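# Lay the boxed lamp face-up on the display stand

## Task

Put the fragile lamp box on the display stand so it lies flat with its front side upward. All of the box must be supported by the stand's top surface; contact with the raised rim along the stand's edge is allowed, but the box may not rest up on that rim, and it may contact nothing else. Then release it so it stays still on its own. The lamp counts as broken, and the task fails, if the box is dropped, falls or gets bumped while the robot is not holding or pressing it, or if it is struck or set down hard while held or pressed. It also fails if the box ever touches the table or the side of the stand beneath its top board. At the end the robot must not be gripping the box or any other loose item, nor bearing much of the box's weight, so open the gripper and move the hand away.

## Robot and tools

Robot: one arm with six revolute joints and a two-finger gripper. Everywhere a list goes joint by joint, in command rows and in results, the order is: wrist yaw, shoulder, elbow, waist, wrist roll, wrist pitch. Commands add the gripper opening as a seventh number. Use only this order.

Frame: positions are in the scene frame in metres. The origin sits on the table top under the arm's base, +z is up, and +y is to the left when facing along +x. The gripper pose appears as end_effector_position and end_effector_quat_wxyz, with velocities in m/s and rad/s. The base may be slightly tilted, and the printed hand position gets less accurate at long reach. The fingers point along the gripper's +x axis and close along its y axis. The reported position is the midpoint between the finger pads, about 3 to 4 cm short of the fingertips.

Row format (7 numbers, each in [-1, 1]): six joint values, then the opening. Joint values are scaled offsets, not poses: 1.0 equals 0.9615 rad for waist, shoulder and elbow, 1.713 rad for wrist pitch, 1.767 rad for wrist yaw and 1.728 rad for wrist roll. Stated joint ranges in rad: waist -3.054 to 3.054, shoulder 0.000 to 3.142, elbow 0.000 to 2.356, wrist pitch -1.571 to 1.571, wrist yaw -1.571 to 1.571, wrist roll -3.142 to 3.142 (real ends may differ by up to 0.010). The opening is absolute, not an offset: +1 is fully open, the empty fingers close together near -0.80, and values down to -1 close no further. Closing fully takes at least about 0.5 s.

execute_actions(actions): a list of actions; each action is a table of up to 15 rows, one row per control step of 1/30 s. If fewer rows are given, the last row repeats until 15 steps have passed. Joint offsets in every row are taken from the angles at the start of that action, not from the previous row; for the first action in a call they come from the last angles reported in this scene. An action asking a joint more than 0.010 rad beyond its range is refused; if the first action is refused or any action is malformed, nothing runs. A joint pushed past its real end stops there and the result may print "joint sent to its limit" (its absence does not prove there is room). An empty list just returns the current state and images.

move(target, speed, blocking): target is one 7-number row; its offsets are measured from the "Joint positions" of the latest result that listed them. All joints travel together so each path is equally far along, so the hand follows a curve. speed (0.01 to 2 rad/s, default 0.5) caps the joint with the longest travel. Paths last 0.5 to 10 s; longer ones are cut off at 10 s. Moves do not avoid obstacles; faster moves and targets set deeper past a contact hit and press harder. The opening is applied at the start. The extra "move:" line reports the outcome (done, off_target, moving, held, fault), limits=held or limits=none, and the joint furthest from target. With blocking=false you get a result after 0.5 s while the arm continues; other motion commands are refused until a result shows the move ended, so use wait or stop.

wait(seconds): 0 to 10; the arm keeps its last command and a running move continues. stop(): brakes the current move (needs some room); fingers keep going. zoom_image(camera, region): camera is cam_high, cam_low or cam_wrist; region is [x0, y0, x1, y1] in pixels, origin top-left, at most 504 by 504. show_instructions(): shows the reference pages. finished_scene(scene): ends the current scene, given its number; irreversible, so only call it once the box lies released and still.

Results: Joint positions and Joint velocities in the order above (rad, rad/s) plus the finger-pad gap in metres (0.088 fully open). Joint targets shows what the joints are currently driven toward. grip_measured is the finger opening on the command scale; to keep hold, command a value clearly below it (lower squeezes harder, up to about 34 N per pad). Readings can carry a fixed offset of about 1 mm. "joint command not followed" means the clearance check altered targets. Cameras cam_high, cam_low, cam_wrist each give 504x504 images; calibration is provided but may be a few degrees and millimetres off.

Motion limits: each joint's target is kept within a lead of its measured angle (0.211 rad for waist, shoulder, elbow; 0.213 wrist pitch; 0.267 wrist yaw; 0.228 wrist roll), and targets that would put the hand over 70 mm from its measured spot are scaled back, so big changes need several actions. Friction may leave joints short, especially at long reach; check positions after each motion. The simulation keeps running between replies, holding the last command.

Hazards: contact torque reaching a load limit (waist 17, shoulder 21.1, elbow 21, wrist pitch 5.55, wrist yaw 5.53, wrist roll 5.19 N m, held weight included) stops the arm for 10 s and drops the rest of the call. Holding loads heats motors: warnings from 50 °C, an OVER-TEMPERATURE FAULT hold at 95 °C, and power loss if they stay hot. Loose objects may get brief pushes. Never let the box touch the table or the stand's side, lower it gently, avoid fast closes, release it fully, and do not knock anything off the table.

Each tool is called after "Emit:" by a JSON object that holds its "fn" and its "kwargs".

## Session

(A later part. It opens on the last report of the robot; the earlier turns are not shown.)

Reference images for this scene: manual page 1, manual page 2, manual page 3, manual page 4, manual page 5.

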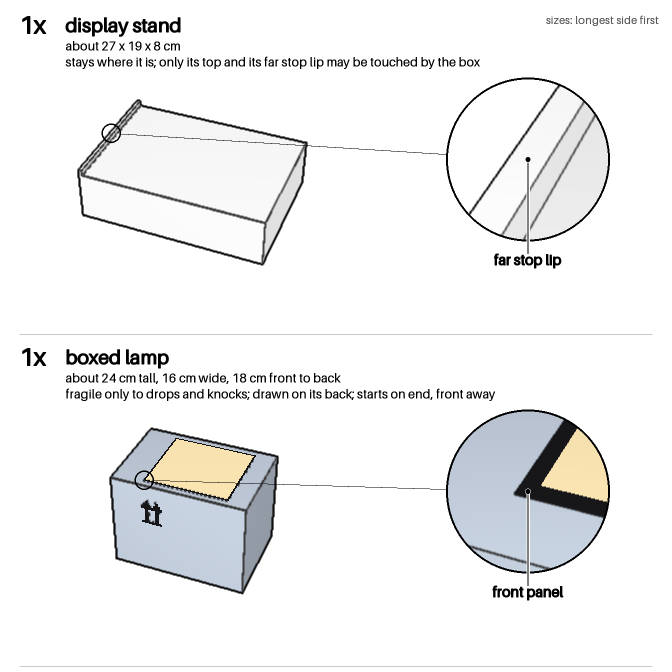

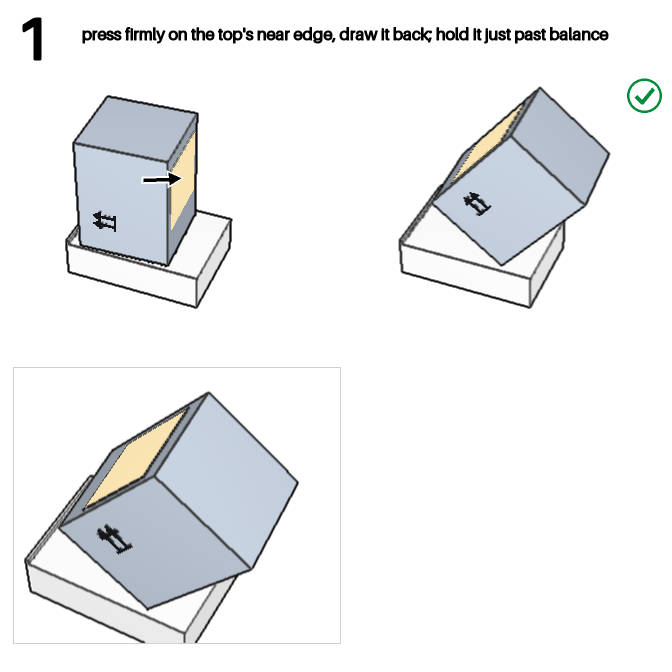

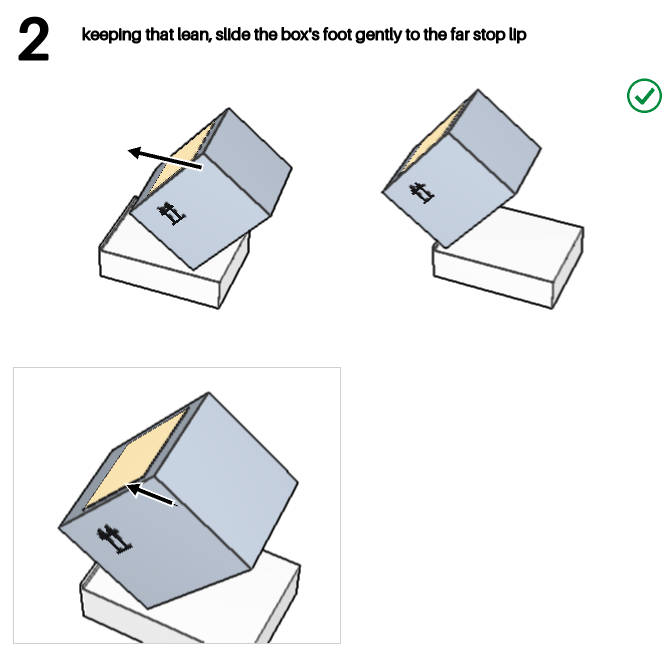

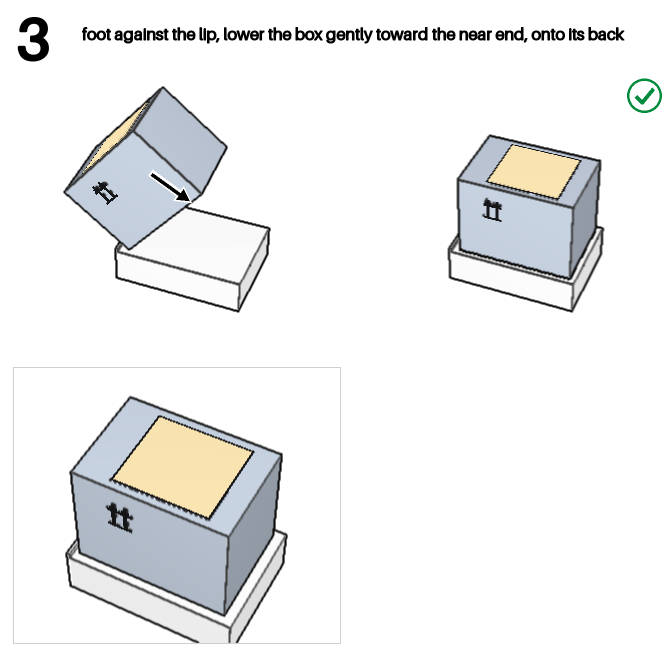

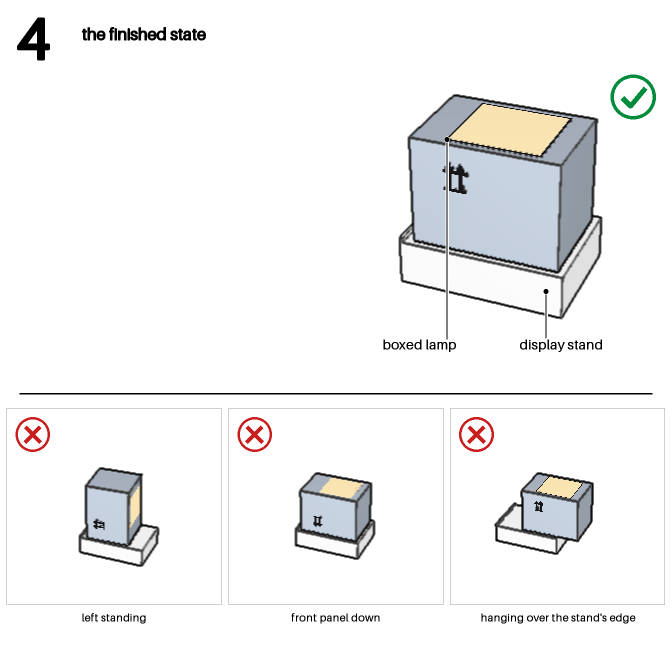

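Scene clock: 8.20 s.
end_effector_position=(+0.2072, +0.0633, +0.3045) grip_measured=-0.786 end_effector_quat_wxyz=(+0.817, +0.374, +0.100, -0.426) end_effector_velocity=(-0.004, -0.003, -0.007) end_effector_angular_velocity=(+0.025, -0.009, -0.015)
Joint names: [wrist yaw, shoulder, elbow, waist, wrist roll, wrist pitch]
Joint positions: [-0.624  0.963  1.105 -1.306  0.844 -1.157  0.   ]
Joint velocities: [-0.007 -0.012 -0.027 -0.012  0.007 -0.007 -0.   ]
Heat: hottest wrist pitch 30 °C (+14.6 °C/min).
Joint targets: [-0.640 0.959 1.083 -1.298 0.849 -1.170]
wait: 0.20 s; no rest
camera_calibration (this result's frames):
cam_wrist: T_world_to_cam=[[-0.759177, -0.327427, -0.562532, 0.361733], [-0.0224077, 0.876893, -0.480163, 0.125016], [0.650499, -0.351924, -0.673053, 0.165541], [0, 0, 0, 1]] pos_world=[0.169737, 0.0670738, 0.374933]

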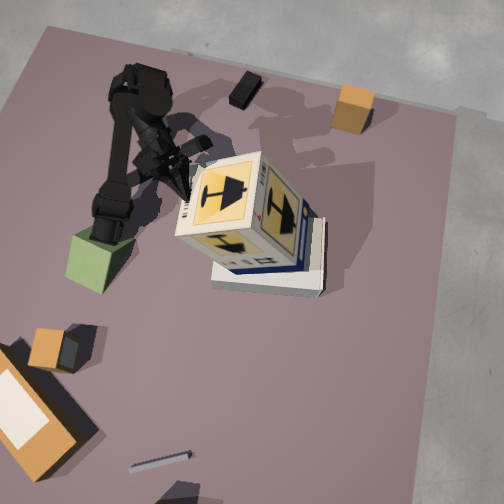

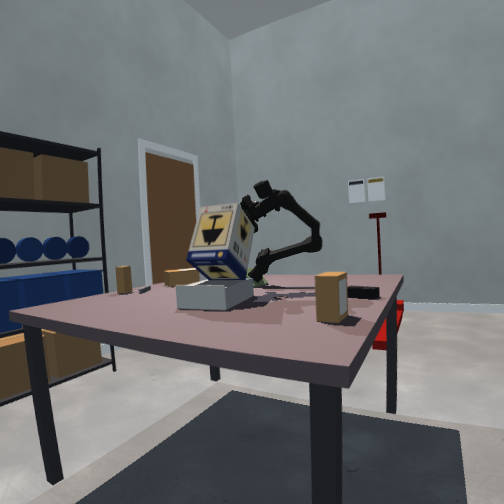

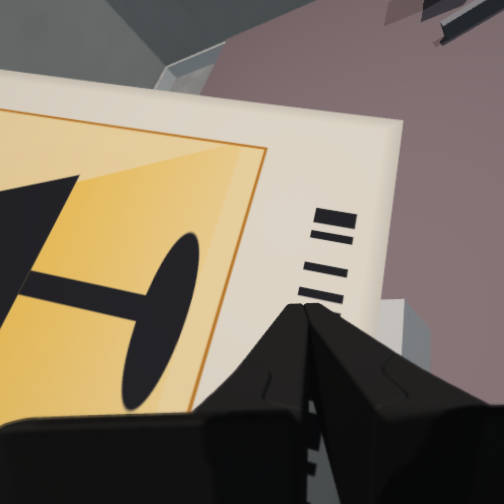

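Emit:
{"fn": "execute_actions", "kwargs": {"actions": [[[-0.009,-0.010,-0.028,0.005,0.007,-0.008,-1],[-0.009,-0.016,-0.034,0.003,0.01,-0.009,-1],[-0.009,-0.022,-0.039,0,0.014,-0.009,-1],[-0.009,-0.028,-0.044,-0.002,0.018,-0.01,-1],[-0.009,-0.034,-0.050,-0.005,0.022,-0.01,-1],[-0.009,-0.040,-0.055,-0.008,0.025,-0.01,-1],[-0.009,-0.046,-0.060,-0.010,0.029,-0.011,-1],[-0.009,-0.052,-0.065,-0.013,0.033,-0.011,-1],[-0.009,-0.058,-0.071,-0.015,0.036,-0.012,-1],[-0.009,-0.064,-0.076,-0.018,0.04,-0.012,-1]]]}}

Emit:
{"fn": "zoom_image", "kwargs": {"camera": "cam_high", "region": [140,110,350,310]}}

Scene clock: 9.00 s.
end_effector_position=(+0.1970, +0.0631, +0.2920) grip_measured=-0.786 end_effector_quat_wxyz=(+0.799, +0.408, +0.080, -0.434) end_effector_velocity=(-0.003, +0.001, -0.004) end_effector_angular_velocity=(+0.022, -0.019, -0.012)
Joint names: [wrist yaw, shoulder, elbow, waist, wrist roll, wrist pitch]
Joint positions: [-0.627  0.908  1.049 -1.328  0.908 -1.168  0.   ]
Joint velocities: [-0.007 -0.017 -0.017 -0.007  0.022 -0.007 -0.   ]
Heat: hottest wrist pitch 30 °C (+13.3 °C/min).
Joint targets: [-0.640 0.901 1.033 -1.324 0.913 -1.177]
camera_calibration (this result's frames):
cam_wrist: T_world_to_cam=[[-0.742761, -0.260836, -0.616661, 0.355259], [0.0455579, 0.899176, -0.435208, 0.0910438], [0.668005, -0.35135, -0.65599, 0.155325], [0, 0, 0, 1]] pos_world=[0.155967, 0.065373, 0.360589]

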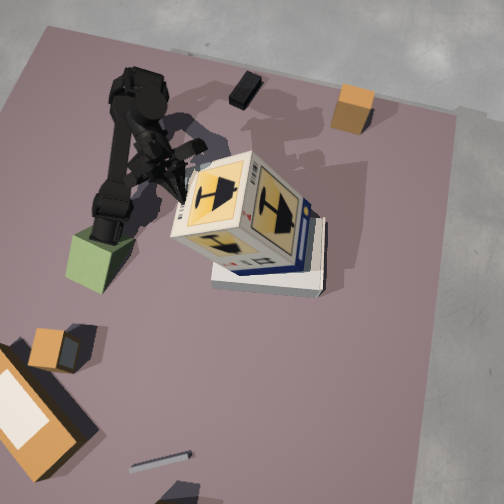

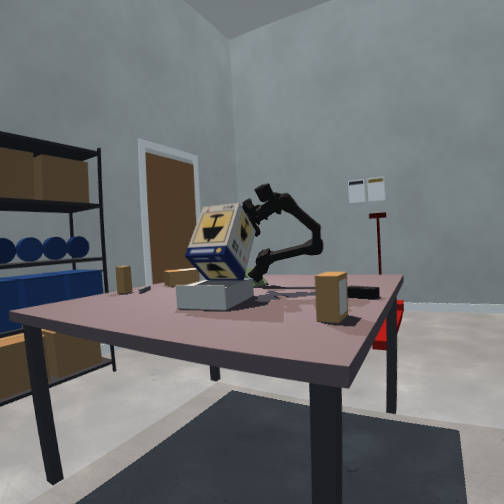

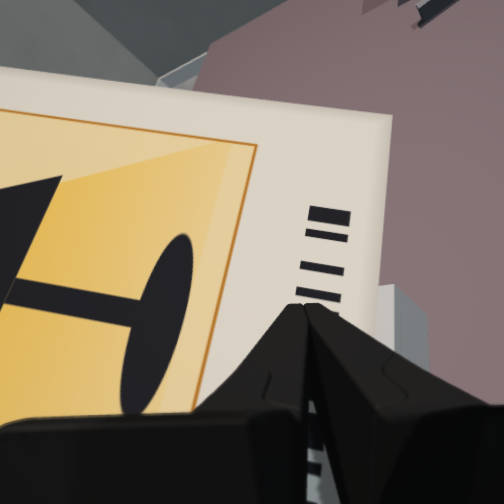

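Region (140, 110, 350, 310) of cam_high's 504x504 image, scaled by 2.400, with more detail than that image has; it fills the top 480 rows of this view, and the rest is white.

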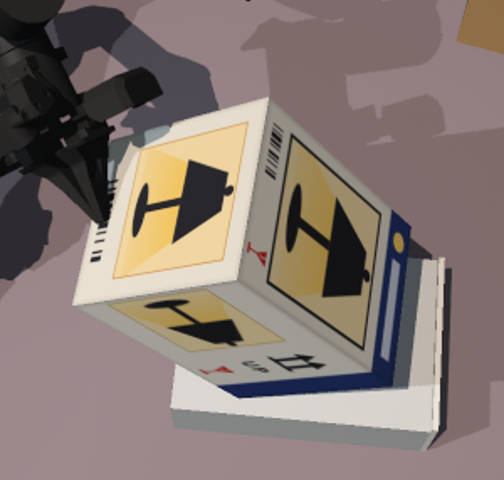

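Emit:
{"fn": "execute_actions", "kwargs": {"actions": [[[-0.007,0.004,-0.010,0.015,0.005,-0.003,-1],[-0.007,0.016,-0.003,0.027,0.007,0,-1],[-0.007,0.027,0.004,0.038,0.009,0.002,-1],[-0.007,0.038,0.010,0.050,0.011,0.005,-1],[-0.007,0.049,0.017,0.061,0.013,0.007,-1],[-0.007,0.061,0.024,0.073,0.015,0.010,-1],[-0.007,0.072,0.031,0.084,0.017,0.012,-1],[-0.007,0.083,0.038,0.095,0.018,0.014,-1],[-0.007,0.095,0.045,0.107,0.02,0.017,-1],[-0.007,0.106,0.052,0.118,0.022,0.019,-1],[-0.007,0.117,0.058,0.130,0.024,0.022,-1],[-0.007,0.128,0.065,0.141,0.026,0.024,-1],[-0.007,0.140,0.072,0.153,0.028,0.027,-1],[-0.007,0.151,0.079,0.164,0.03,0.029,-1]]]}}

Emit:
{"fn": "zoom_image", "kwargs": {"camera": "cam_high", "region": [140,110,350,310]}}

Scene clock: 9.80 s.
end_effector_position=(+0.2300, +0.0623, +0.2940) grip_measured=-0.786 end_effector_quat_wxyz=(+0.800, +0.411, +0.131, -0.417) end_effector_velocity=(+0.071, -0.005, +0.000) end_effector_angular_velocity=(+0.078, +0.149, +0.161)
Joint names: [wrist yaw, shoulder, elbow, waist, wrist roll, wrist pitch]
Joint positions: [-0.631  1.029  1.116 -1.199  0.952 -1.12   0.   ]
Joint velocities: [-0.022  0.256  0.134  0.242  0.037  0.11  -0.   ]
Heat: hottest wrist pitch 30 °C (+12.2 °C/min).
Joint targets: [-0.639 1.053 1.124 -1.170 0.960 -1.118]
camera_calibration (this result's frames):
cam_wrist: T_world_to_cam=[[-0.762835, -0.282044, -0.581837, 0.37651], [-0.0440197, 0.920415, -0.388456, 0.0966741], [0.645093, -0.270715, -0.714541, 0.151739], [0, 0, 0, 1]] pos_world=[0.193585, 0.05829, 0.365044]

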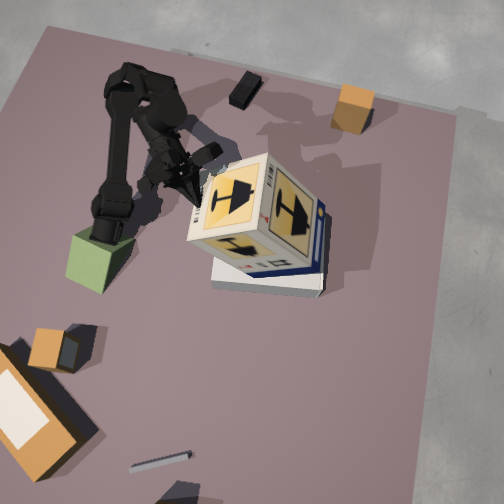

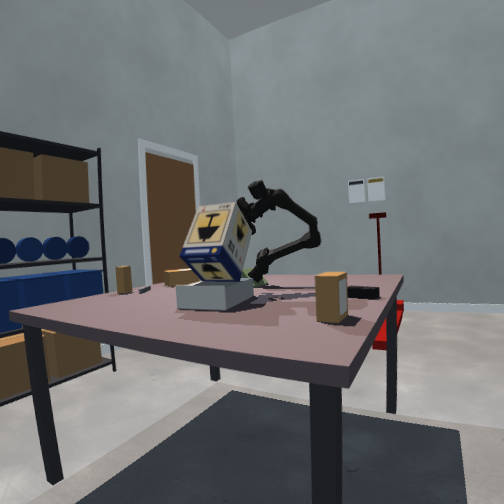

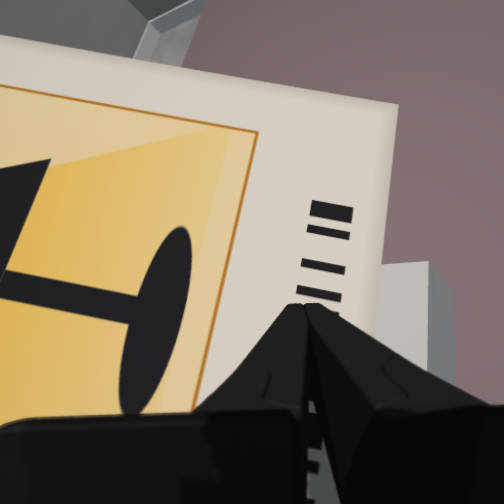

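Region (140, 110, 350, 310) of cam_high's 504x504 image, scaled by 2.400, with more detail than that image has; it fills the top 480 rows of this view, and the rest is white.

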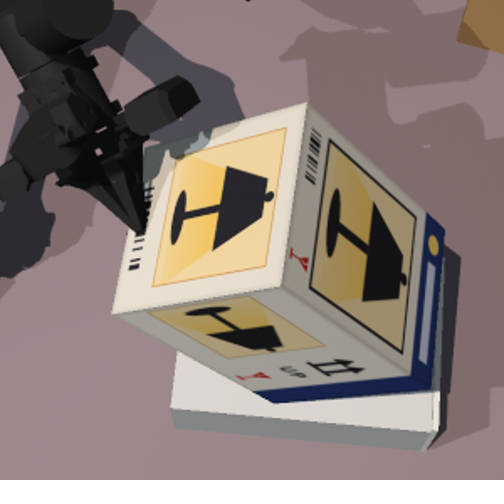

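Emit:
{"fn": "execute_actions", "kwargs": {"actions": [[[-0.005,0.036,0.015,0.039,0.012,0.003,-1],[-0.005,0.047,0.021,0.048,0.019,0.006,-1],[-0.005,0.058,0.027,0.057,0.025,0.008,-1],[-0.005,0.068,0.034,0.066,0.032,0.010,-1],[-0.005,0.079,0.041,0.076,0.039,0.013,-1],[-0.005,0.090,0.048,0.085,0.046,0.015,-1],[-0.005,0.101,0.055,0.095,0.052,0.017,-1],[-0.005,0.112,0.062,0.104,0.059,0.020,-1],[-0.005,0.123,0.069,0.114,0.066,0.022,-1],[-0.005,0.134,0.076,0.123,0.073,0.025,-1],[-0.005,0.144,0.083,0.132,0.08,0.027,-1],[-0.005,0.155,0.090,0.141,0.086,0.029,-1],[-0.005,0.166,0.096,0.151,0.093,0.032,-1],[-0.005,0.177,0.103,0.160,0.1,0.034,-1]]]}}

Emit:
{"fn": "zoom_image", "kwargs": {"camera": "cam_high", "region": [180,110,390,310]}}

Scene clock: 10.67 s.
end_effector_position=(+0.2709, +0.0597, +0.2947) grip_measured=-0.786 end_effector_quat_wxyz=(+0.776, +0.453, +0.157, -0.410) end_effector_velocity=(+0.071, -0.003, -0.017) end_effector_angular_velocity=(+0.220, +0.049, +0.020)
Joint names: [wrist yaw, shoulder, elbow, waist, wrist roll, wrist pitch]
Joint positions: [-0.631  1.175  1.208 -1.071  1.104 -1.065  0.   ]
Joint velocities: [-0.037  0.247  0.129  0.217  0.227  0.081 -0.   ]
Heat: hottest wrist pitch 30 °C (+11.2 °C/min).
Joint targets: [-0.640 1.199 1.215 -1.045 1.125 -1.062]
camera_calibration (this result's frames):
cam_wrist: T_world_to_cam=[[-0.767822, -0.21745, -0.602632, 0.411065], [-0.0484774, 0.95766, -0.283791, 0.0692638], [0.638827, -0.188687, -0.745854, 0.131166], [0, 0, 0, 1]] pos_world=[0.23519, 0.0478042, 0.365208]

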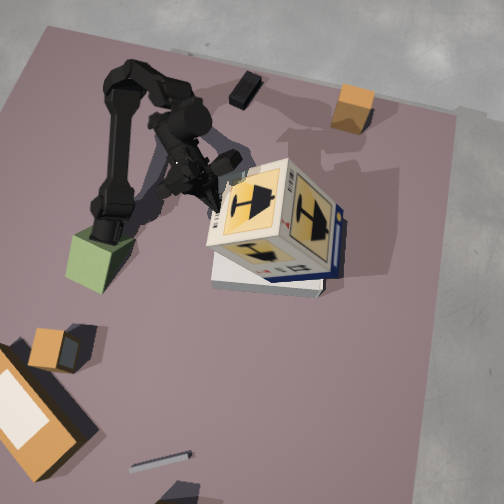

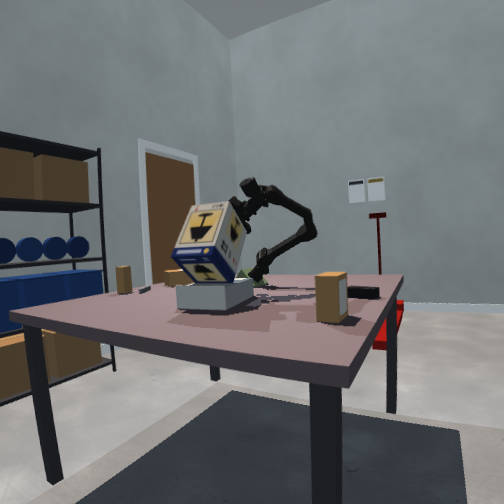

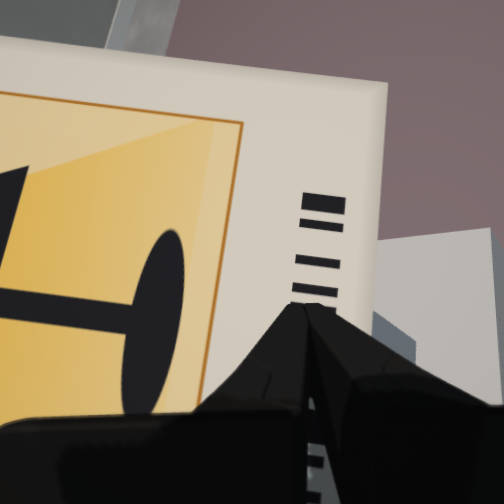

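Region (180, 110, 390, 310) of cam_high's 504x504 image, scaled by 2.400, with more detail than that image has; it fills the top 480 rows of this view, and the rest is white.

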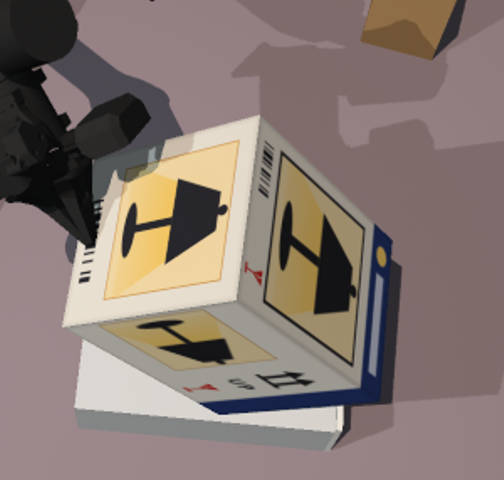

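Emit:
{"fn": "execute_actions", "kwargs": {"actions": [[[-0.005,0.031,0.007,0.029,0.012,0.005,-1],[-0.005,0.037,0.008,0.030,0.012,0.008,-1],[-0.005,0.042,0.008,0.032,0.012,0.011,-1],[-0.005,0.048,0.009,0.033,0.012,0.014,-1],[-0.005,0.054,0.009,0.035,0.012,0.017,-1],[-0.005,0.060,0.010,0.037,0.012,0.020,-1],[-0.005,0.066,0.010,0.038,0.012,0.023,-1],[-0.005,0.071,0.011,0.040,0.012,0.026,-1],[-0.005,0.077,0.011,0.041,0.012,0.029,-1],[-0.005,0.083,0.012,0.043,0.012,0.032,-1]]]}}

Emit:
{"fn": "zoom_image", "kwargs": {"camera": "cam_high", "region": [180,110,390,310]}}

Scene clock: 11.37 s.
end_effector_position=(+0.2875, +0.0465, +0.2915) grip_measured=-0.786 end_effector_quat_wxyz=(+0.770, +0.458, +0.170, -0.410) end_effector_velocity=(+0.003, -0.000, -0.002) end_effector_angular_velocity=(+0.012, +0.002, +0.005)
Joint names: [wrist yaw, shoulder, elbow, waist, wrist roll, wrist pitch]
Joint positions: [-0.633  1.248  1.219 -1.04   1.122 -1.013  0.   ]
Joint velocities: [-0.007  0.007 -0.002  0.007  0.007  0.007 -0.001]
Heat: hottest wrist pitch 30 °C (+10.6 °C/min).
Joint targets: [-0.640 1.255 1.220 -1.029 1.125 -1.010]
camera_calibration (this result's frames):
cam_wrist: T_world_to_cam=[[-0.776316, -0.207715, -0.595137, 0.418786], [-0.0585384, 0.963823, -0.260035, 0.0775018], [0.62762, -0.167031, -0.760391, 0.122132], [0, 0, 0, 1]] pos_world=[0.252995, 0.0326898, 0.362256]

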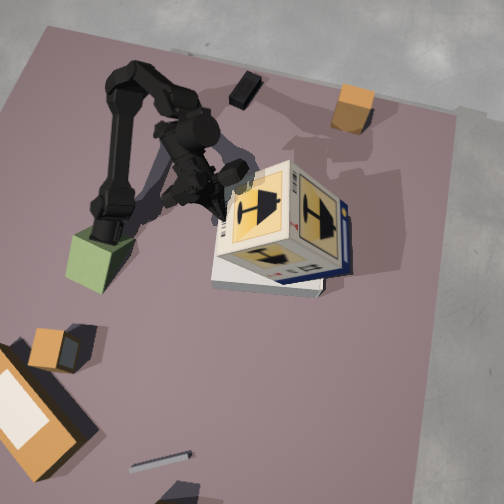

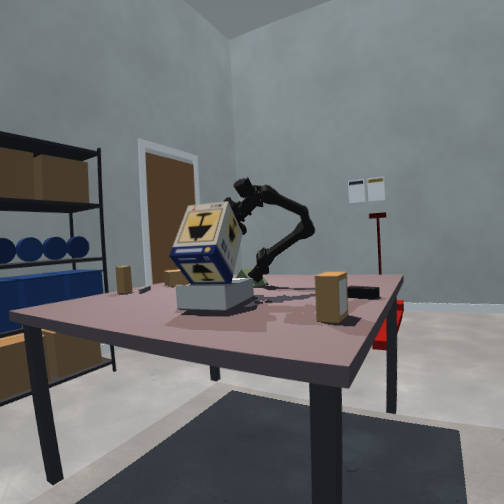

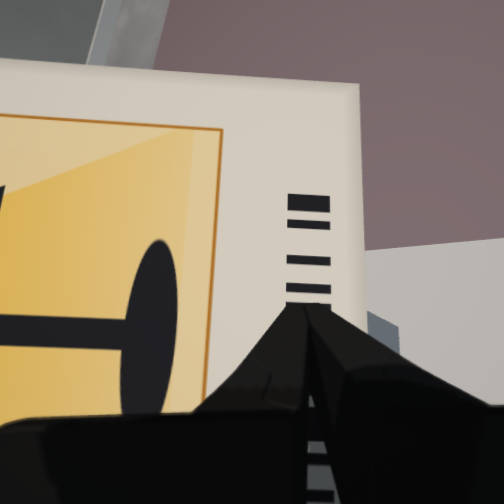

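Region (180, 110, 390, 310) of cam_high's 504x504 image, scaled by 2.400, with more detail than that image has; it fills the top 480 rows of this view, and the rest is white.

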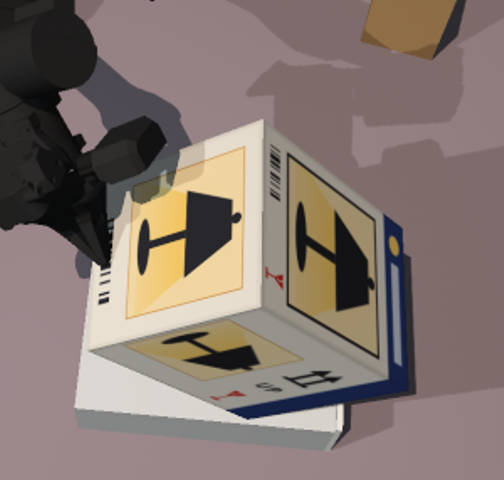

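Emit:
{"fn": "execute_actions", "kwargs": {"actions": [[[-0.004,0.015,0.008,0.019,0.009,0.004,-1],[-0.004,0.023,0.016,0.027,0.016,0.006,-1],[-0.004,0.030,0.023,0.036,0.022,0.008,-1],[-0.004,0.038,0.031,0.044,0.029,0.011,-1],[-0.004,0.046,0.038,0.052,0.036,0.013,-1],[-0.004,0.054,0.046,0.060,0.043,0.015,-1],[-0.004,0.061,0.053,0.069,0.049,0.017,-1],[-0.004,0.069,0.061,0.077,0.056,0.019,-1],[-0.004,0.077,0.068,0.085,0.063,0.021,-1],[-0.004,0.085,0.076,0.093,0.07,0.024,-1],[-0.004,0.092,0.083,0.102,0.076,0.026,-1],[-0.004,0.100,0.091,0.110,0.083,0.028,-1],[-0.004,0.108,0.098,0.118,0.09,0.030,-1]]]}}

Emit:
{"fn": "zoom_image", "kwargs": {"camera": "cam_high", "region": [180,110,390,310]}}

Scene clock: 12.20 s.
end_effector_position=(+0.3235, +0.0538, +0.2921) grip_measured=-0.786 end_effector_quat_wxyz=(+0.756, +0.488, +0.177, -0.399) end_effector_velocity=(+0.045, +0.011, -0.017) end_effector_angular_velocity=(+0.137, +0.021, +0.017)
Joint names: [wrist yaw, shoulder, elbow, waist, wrist roll, wrist pitch]
Joint positions: [-0.633  1.337  1.305 -0.946  1.263 -0.963  0.   ]
Joint velocities: [-0.037  0.125  0.09   0.129  0.154  0.037 -0.   ]
Heat: hottest wrist pitch 30 °C (+9.8 °C/min).
Joint targets: [-0.640 1.352 1.313 -0.927 1.278 -0.961]
camera_calibration (this result's frames):
cam_wrist: T_world_to_cam=[[-0.764669, -0.168214, -0.622081, 0.450487], [-0.055836, 0.978995, -0.196092, 0.0523907], [0.641999, -0.115211, -0.758, 0.0930713], [0, 0, 0, 1]] pos_world=[0.287647, 0.035211, 0.361061]

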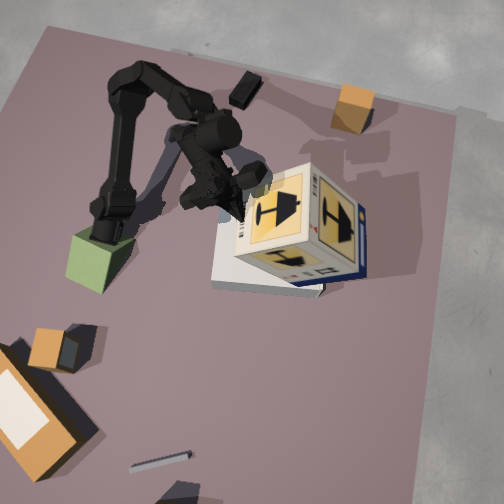

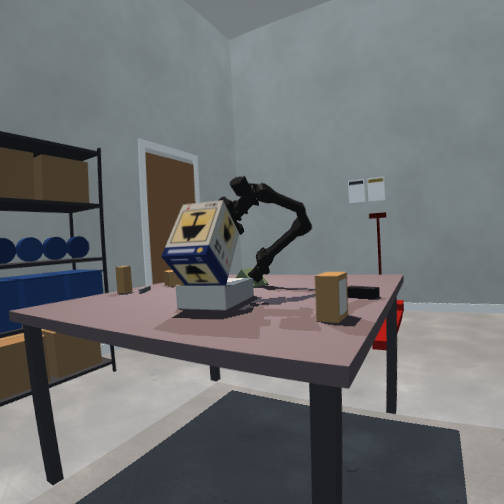

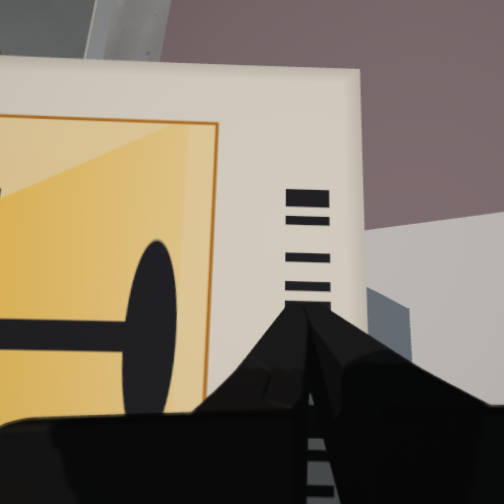

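Region (180, 110, 390, 310) of cam_high's 504x504 image, scaled by 2.400, with more detail than that image has; it fills the top 480 rows of this view, and the rest is white.

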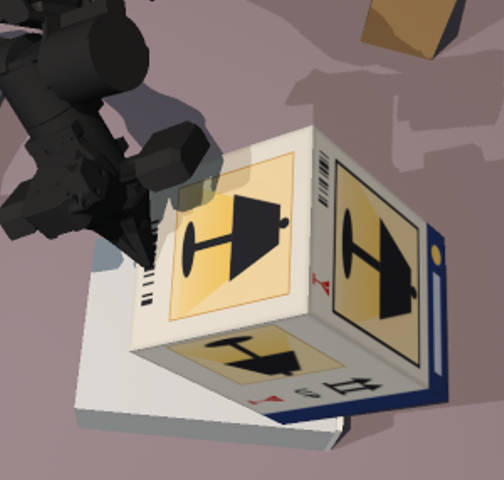

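Emit:
{"fn": "execute_actions", "kwargs": {"actions": [[[-0.004,0.022,0.008,0.022,0.009,0.004,-1],[-0.004,0.029,0.008,0.023,0.009,0.007,-1],[-0.004,0.035,0.008,0.025,0.009,0.011,-1],[-0.004,0.041,0.008,0.027,0.009,0.014,-1],[-0.004,0.048,0.008,0.028,0.009,0.017,-1],[-0.004,0.054,0.007,0.030,0.009,0.020,-1],[-0.004,0.056,0.005,0.035,0.009,0.025,-1],[-0.004,0.057,0.003,0.040,0.009,0.030,-1],[-0.004,0.059,0.001,0.045,0.009,0.035,-1],[-0.004,0.060,0,0.049,0.009,0.040,-1],[-0.004,0.062,-0.001,0.054,0.009,0.045,-1],[-0.004,0.063,-0.002,0.059,0.009,0.050,-1],[-0.004,0.064,-0.003,0.064,0.009,0.055,-1],[-0.004,0.066,-0.004,0.069,0.009,0.060,-1],[-0.004,0.067,-0.005,0.073,0.009,0.064,-1]]]}}

Emit:
{"fn": "wait", "kwargs": {"seconds": 0.2}}

Emit:
{"fn": "zoom_image", "kwargs": {"camera": "cam_high", "region": [180,110,390,310]}}

Scene clock: 13.07 s.
end_effector_position=(+0.3466, +0.0483, +0.2871) grip_measured=-0.786 end_effector_quat_wxyz=(+0.768, +0.477, +0.188, -0.383) end_effector_velocity=(+0.049, +0.018, -0.005) end_effector_angular_velocity=(-0.122, -0.012, +0.221)
Joint names: [wrist yaw, shoulder, elbow, waist, wrist roll, wrist pitch]
Joint positions: [-0.631  1.391  1.313 -0.899  1.277 -0.874  0.   ]
Joint velocities: [ 0.007  0.017 -0.012  0.129 -0.007  0.242 -0.   ]
Heat: hottest wrist pitch 30 °C (+9.2 °C/min).
Joint targets: [-0.640 1.402 1.300 -0.876 1.278 -0.854]
camera_calibration (this result's frames):
cam_wrist: T_world_to_cam=[[-0.759292, -0.21354, -0.614717, 0.462356], [-0.104914, 0.972439, -0.208217, 0.0789], [0.642238, -0.0936053, -0.760769, 0.0735053], [0, 0, 0, 1]] pos_world=[0.312133, 0.0288866, 0.356567]

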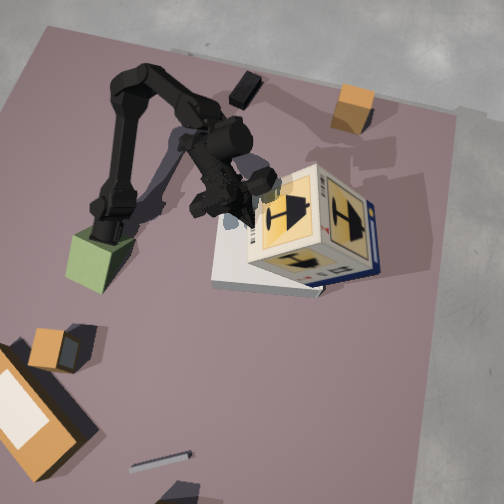

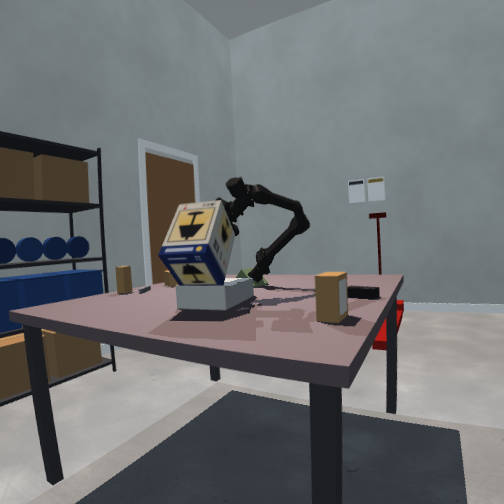

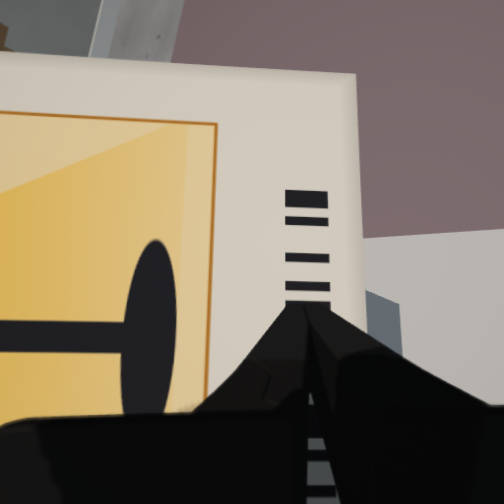

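Scene clock: 13.27 s.
end_effector_position=(+0.3500, +0.0495, +0.2853) grip_measured=-0.786 end_effector_quat_wxyz=(+0.772, +0.474, +0.192, -0.378) end_effector_velocity=(+0.001, +0.002, -0.000) end_effector_angular_velocity=(-0.004, +0.001, +0.016)
Joint names: [wrist yaw, shoulder, elbow, waist, wrist roll, wrist pitch]
Joint positions: [-0.632  1.394  1.31  -0.888  1.277 -0.858  0.   ]
Joint velocities: [-0.007 -0.002 -0.002  0.002 -0.007  0.007  0.   ]
Heat: hottest wrist pitch 30 °C (+9.0 °C/min).
Joint targets: [-0.640 1.402 1.300 -0.876 1.279 -0.854]
wait: 0.20 s; no rest
camera_calibration (this result's frames):
cam_wrist: T_world_to_cam=[[-0.757567, -0.226924, -0.612044, 0.463459], [-0.119666, 0.970018, -0.211529, 0.08391], [0.641695, -0.0870062, -0.762009, 0.0702728], [0, 0, 0, 1]] pos_world=[0.316048, 0.0298899, 0.354955]

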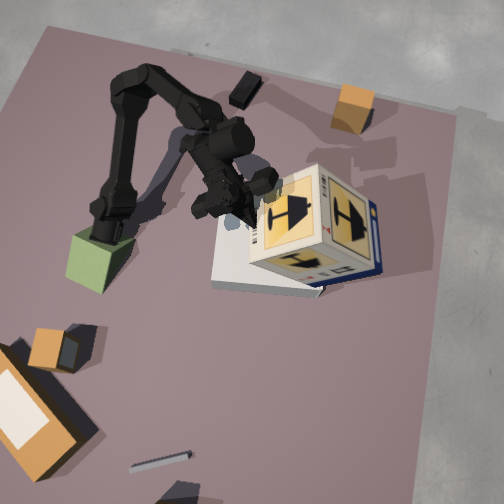

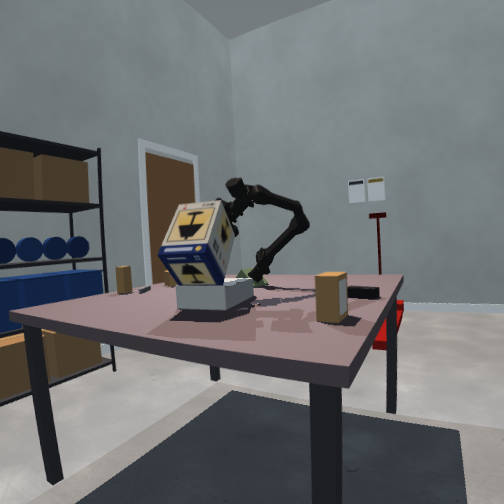

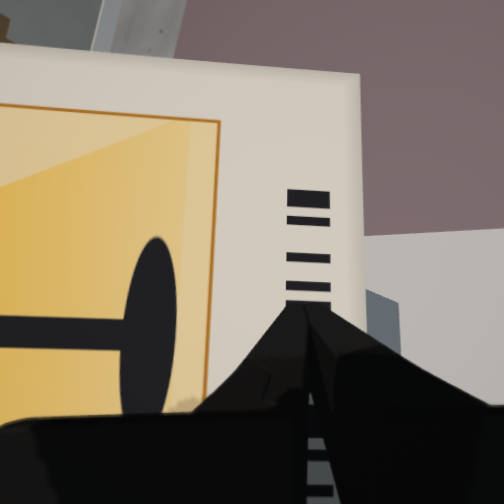

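Region (180, 110, 390, 310) of cam_high's 504x504 image, scaled by 2.400, with more detail than that image has; it fills the top 480 rows of this view, and the rest is white.

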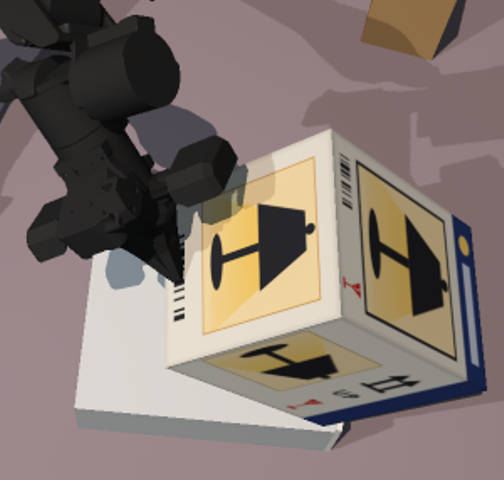

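Emit:
{"fn": "execute_actions", "kwargs": {"actions": [[[-0.005,0.007,-0.011,0.016,0.004,0.004,-1],[-0.005,0.006,-0.013,0.021,0.008,0.006,-1],[-0.005,0.005,-0.014,0.025,0.012,0.008,-1],[-0.005,0.003,-0.015,0.030,0.018,0.010,-1],[-0.005,0.001,-0.017,0.034,0.024,0.012,-1],[-0.005,-0.002,-0.018,0.039,0.031,0.014,-1],[-0.005,-0.005,-0.019,0.043,0.038,0.017,-1],[-0.005,-0.009,-0.020,0.048,0.045,0.019,-1],[-0.005,-0.013,-0.022,0.052,0.052,0.021,-1],[-0.005,-0.016,-0.023,0.057,0.059,0.023,-1],[-0.005,-0.020,-0.024,0.061,0.066,0.025,-1],[-0.005,-0.024,-0.026,0.066,0.073,0.027,-1],[-0.005,-0.027,-0.027,0.070,0.08,0.029,-1]]]}}

Emit:
{"fn": "wait", "kwargs": {"seconds": 0.1}}

Emit:
{"fn": "zoom_image", "kwargs": {"camera": "cam_high", "region": [200,110,410,310]}}

Scene clock: 14.13 s.
end_effector_position=(+0.3570, +0.0621, +0.2842) grip_measured=-0.786 end_effector_quat_wxyz=(+0.762, +0.502, +0.174, -0.370) end_effector_velocity=(-0.003, +0.002, -0.001) end_effector_angular_velocity=(+0.085, -0.070, -0.087)
Joint names: [wrist yaw, shoulder, elbow, waist, wrist roll, wrist pitch]
Joint positions: [-0.623  1.367  1.3   -0.851  1.399 -0.813  0.   ]
Joint velocities: [ 0.007 -0.027 -0.027  0.002  0.154  0.022 -0.   ]
Heat: hottest wrist pitch 30 °C (+8.5 °C/min).
Joint targets: [-0.641 1.368 1.284 -0.821 1.415 -0.809]
camera_calibration (this result's frames):
cam_wrist: T_world_to_cam=[[-0.727858, -0.18396, -0.660591, 0.471404], [-0.0881481, 0.980452, -0.175911, 0.0502886], [0.680038, -0.0698081, -0.729846, 0.0421371], [0, 0, 0, 1]] pos_world=[0.318893, 0.0403557, 0.351005]

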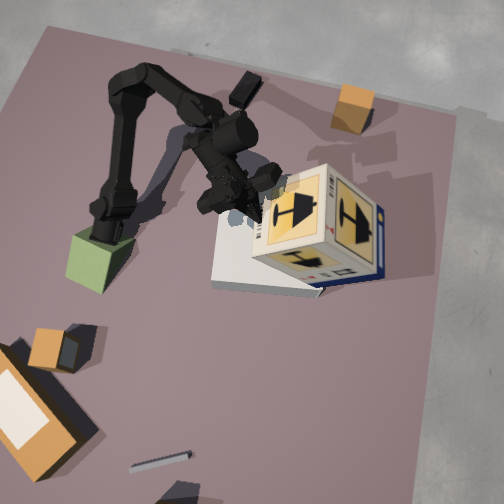

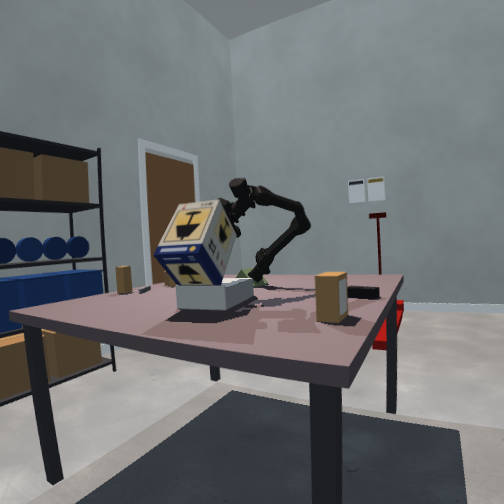

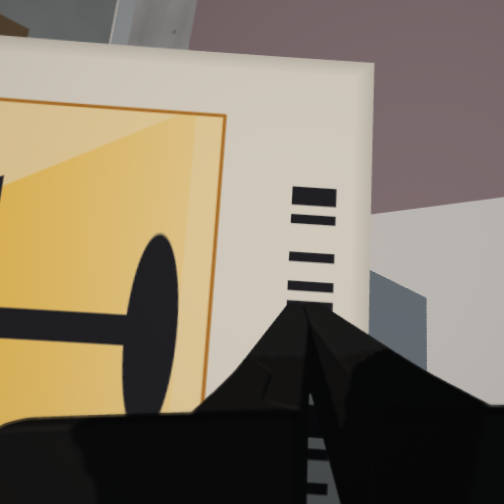

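Scene clock: 14.23 s.
end_effector_position=(+0.3569, +0.0622, +0.2840) grip_measured=-0.786 end_effector_quat_wxyz=(+0.761, +0.505, +0.173, -0.370) end_effector_velocity=(+0.001, -0.001, +0.000) end_effector_angular_velocity=(-0.000, -0.016, -0.007)
Joint names: [wrist yaw, shoulder, elbow, waist, wrist roll, wrist pitch]
Joint positions: [-0.623  1.366  1.298 -0.851  1.408 -0.811  0.   ]
Joint velocities: [ 0.007 -0.007 -0.012  0.002  0.022  0.022 -0.   ]
Heat: hottest wrist pitch 30 °C (+8.4 °C/min).
Joint targets: [-0.641 1.368 1.284 -0.820 1.415 -0.809]
wait: 0.10 s; no rest
camera_calibration (this result's frames):
cam_wrist: T_world_to_cam=[[-0.726092, -0.177816, -0.664207, 0.471302], [-0.0834607, 0.981633, -0.171557, 0.0471135], [0.682513, -0.0691312, -0.727597, 0.040536], [0, 0, 0, 1]] pos_world=[0.318475, 0.0403591, 0.350619]

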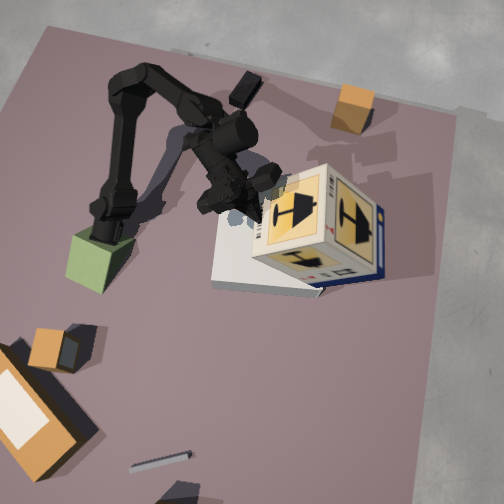

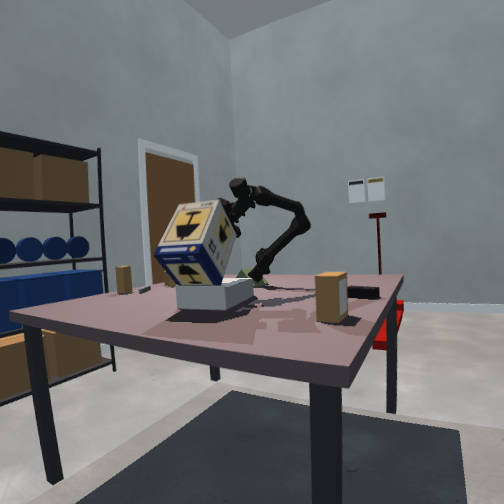

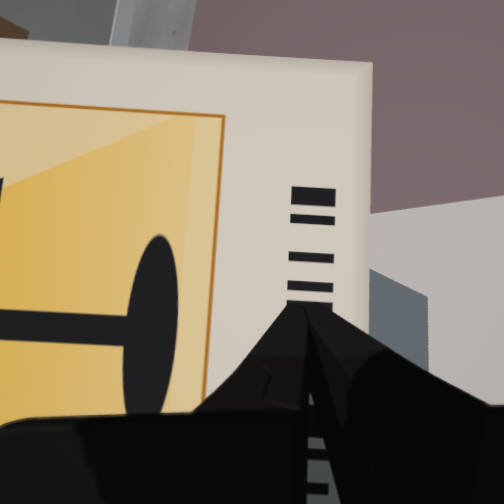

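Region (200, 110, 410, 310) of cam_high's 504x504 image, scaled by 2.400, with more detail than that image has; it fills the top 480 rows of this view, and the rest is white.

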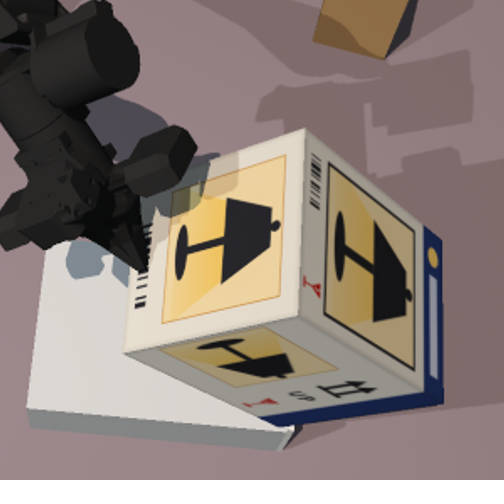

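Emit:
{"fn": "execute_actions", "kwargs": {"actions": []}}

Scene clock: 14.70 s.
end_effector_position=(+0.3570, +0.0623, +0.2842) grip_measured=-0.786 end_effector_quat_wxyz=(+0.760, +0.506, +0.171, -0.370) end_effector_velocity=(-0.002, -0.004, -0.003) end_effector_angular_velocity=(-0.001, +0.010, -0.013)
Joint names: [wrist yaw, shoulder, elbow, waist, wrist roll, wrist pitch]
Joint positions: [-0.622  1.366  1.297 -0.85   1.412 -0.81   0.   ]
Joint velocities: [ 0.007  0.002 -0.007 -0.002 -0.007 -0.007  0.   ]
Heat: hottest wrist pitch 30 °C (+8.2 °C/min).
Joint targets: [-0.641 1.368 1.284 -0.820 1.415 -0.809]
camera_calibration (this result's frames):
cam_wrist: T_world_to_cam=[[-0.724914, -0.175087, -0.666216, 0.471459], [-0.0808856, 0.982103, -0.170093, 0.045747], [0.684074, -0.0694152, -0.726102, 0.0395496], [0, 0, 0, 1]] pos_world=[0.318413, 0.0403636, 0.350592]

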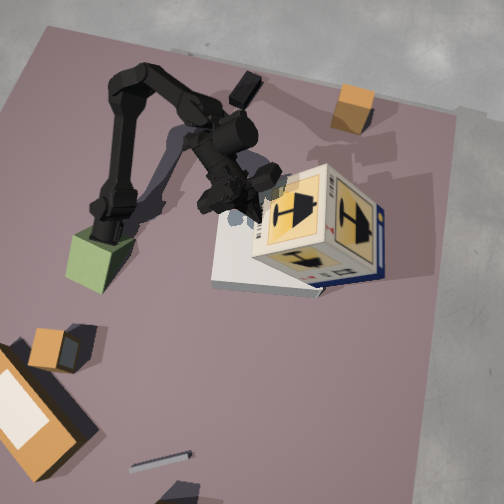

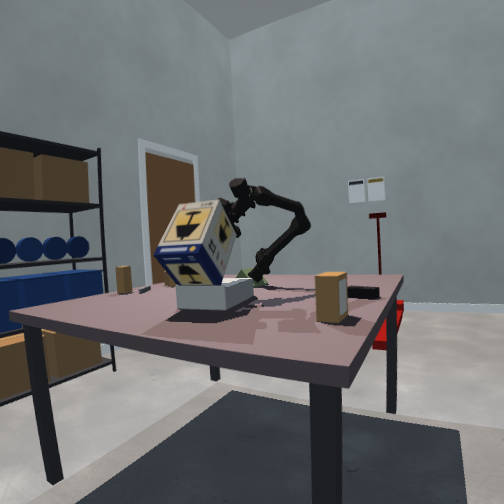

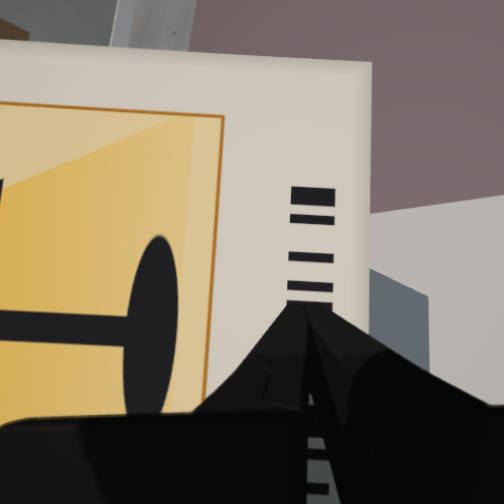

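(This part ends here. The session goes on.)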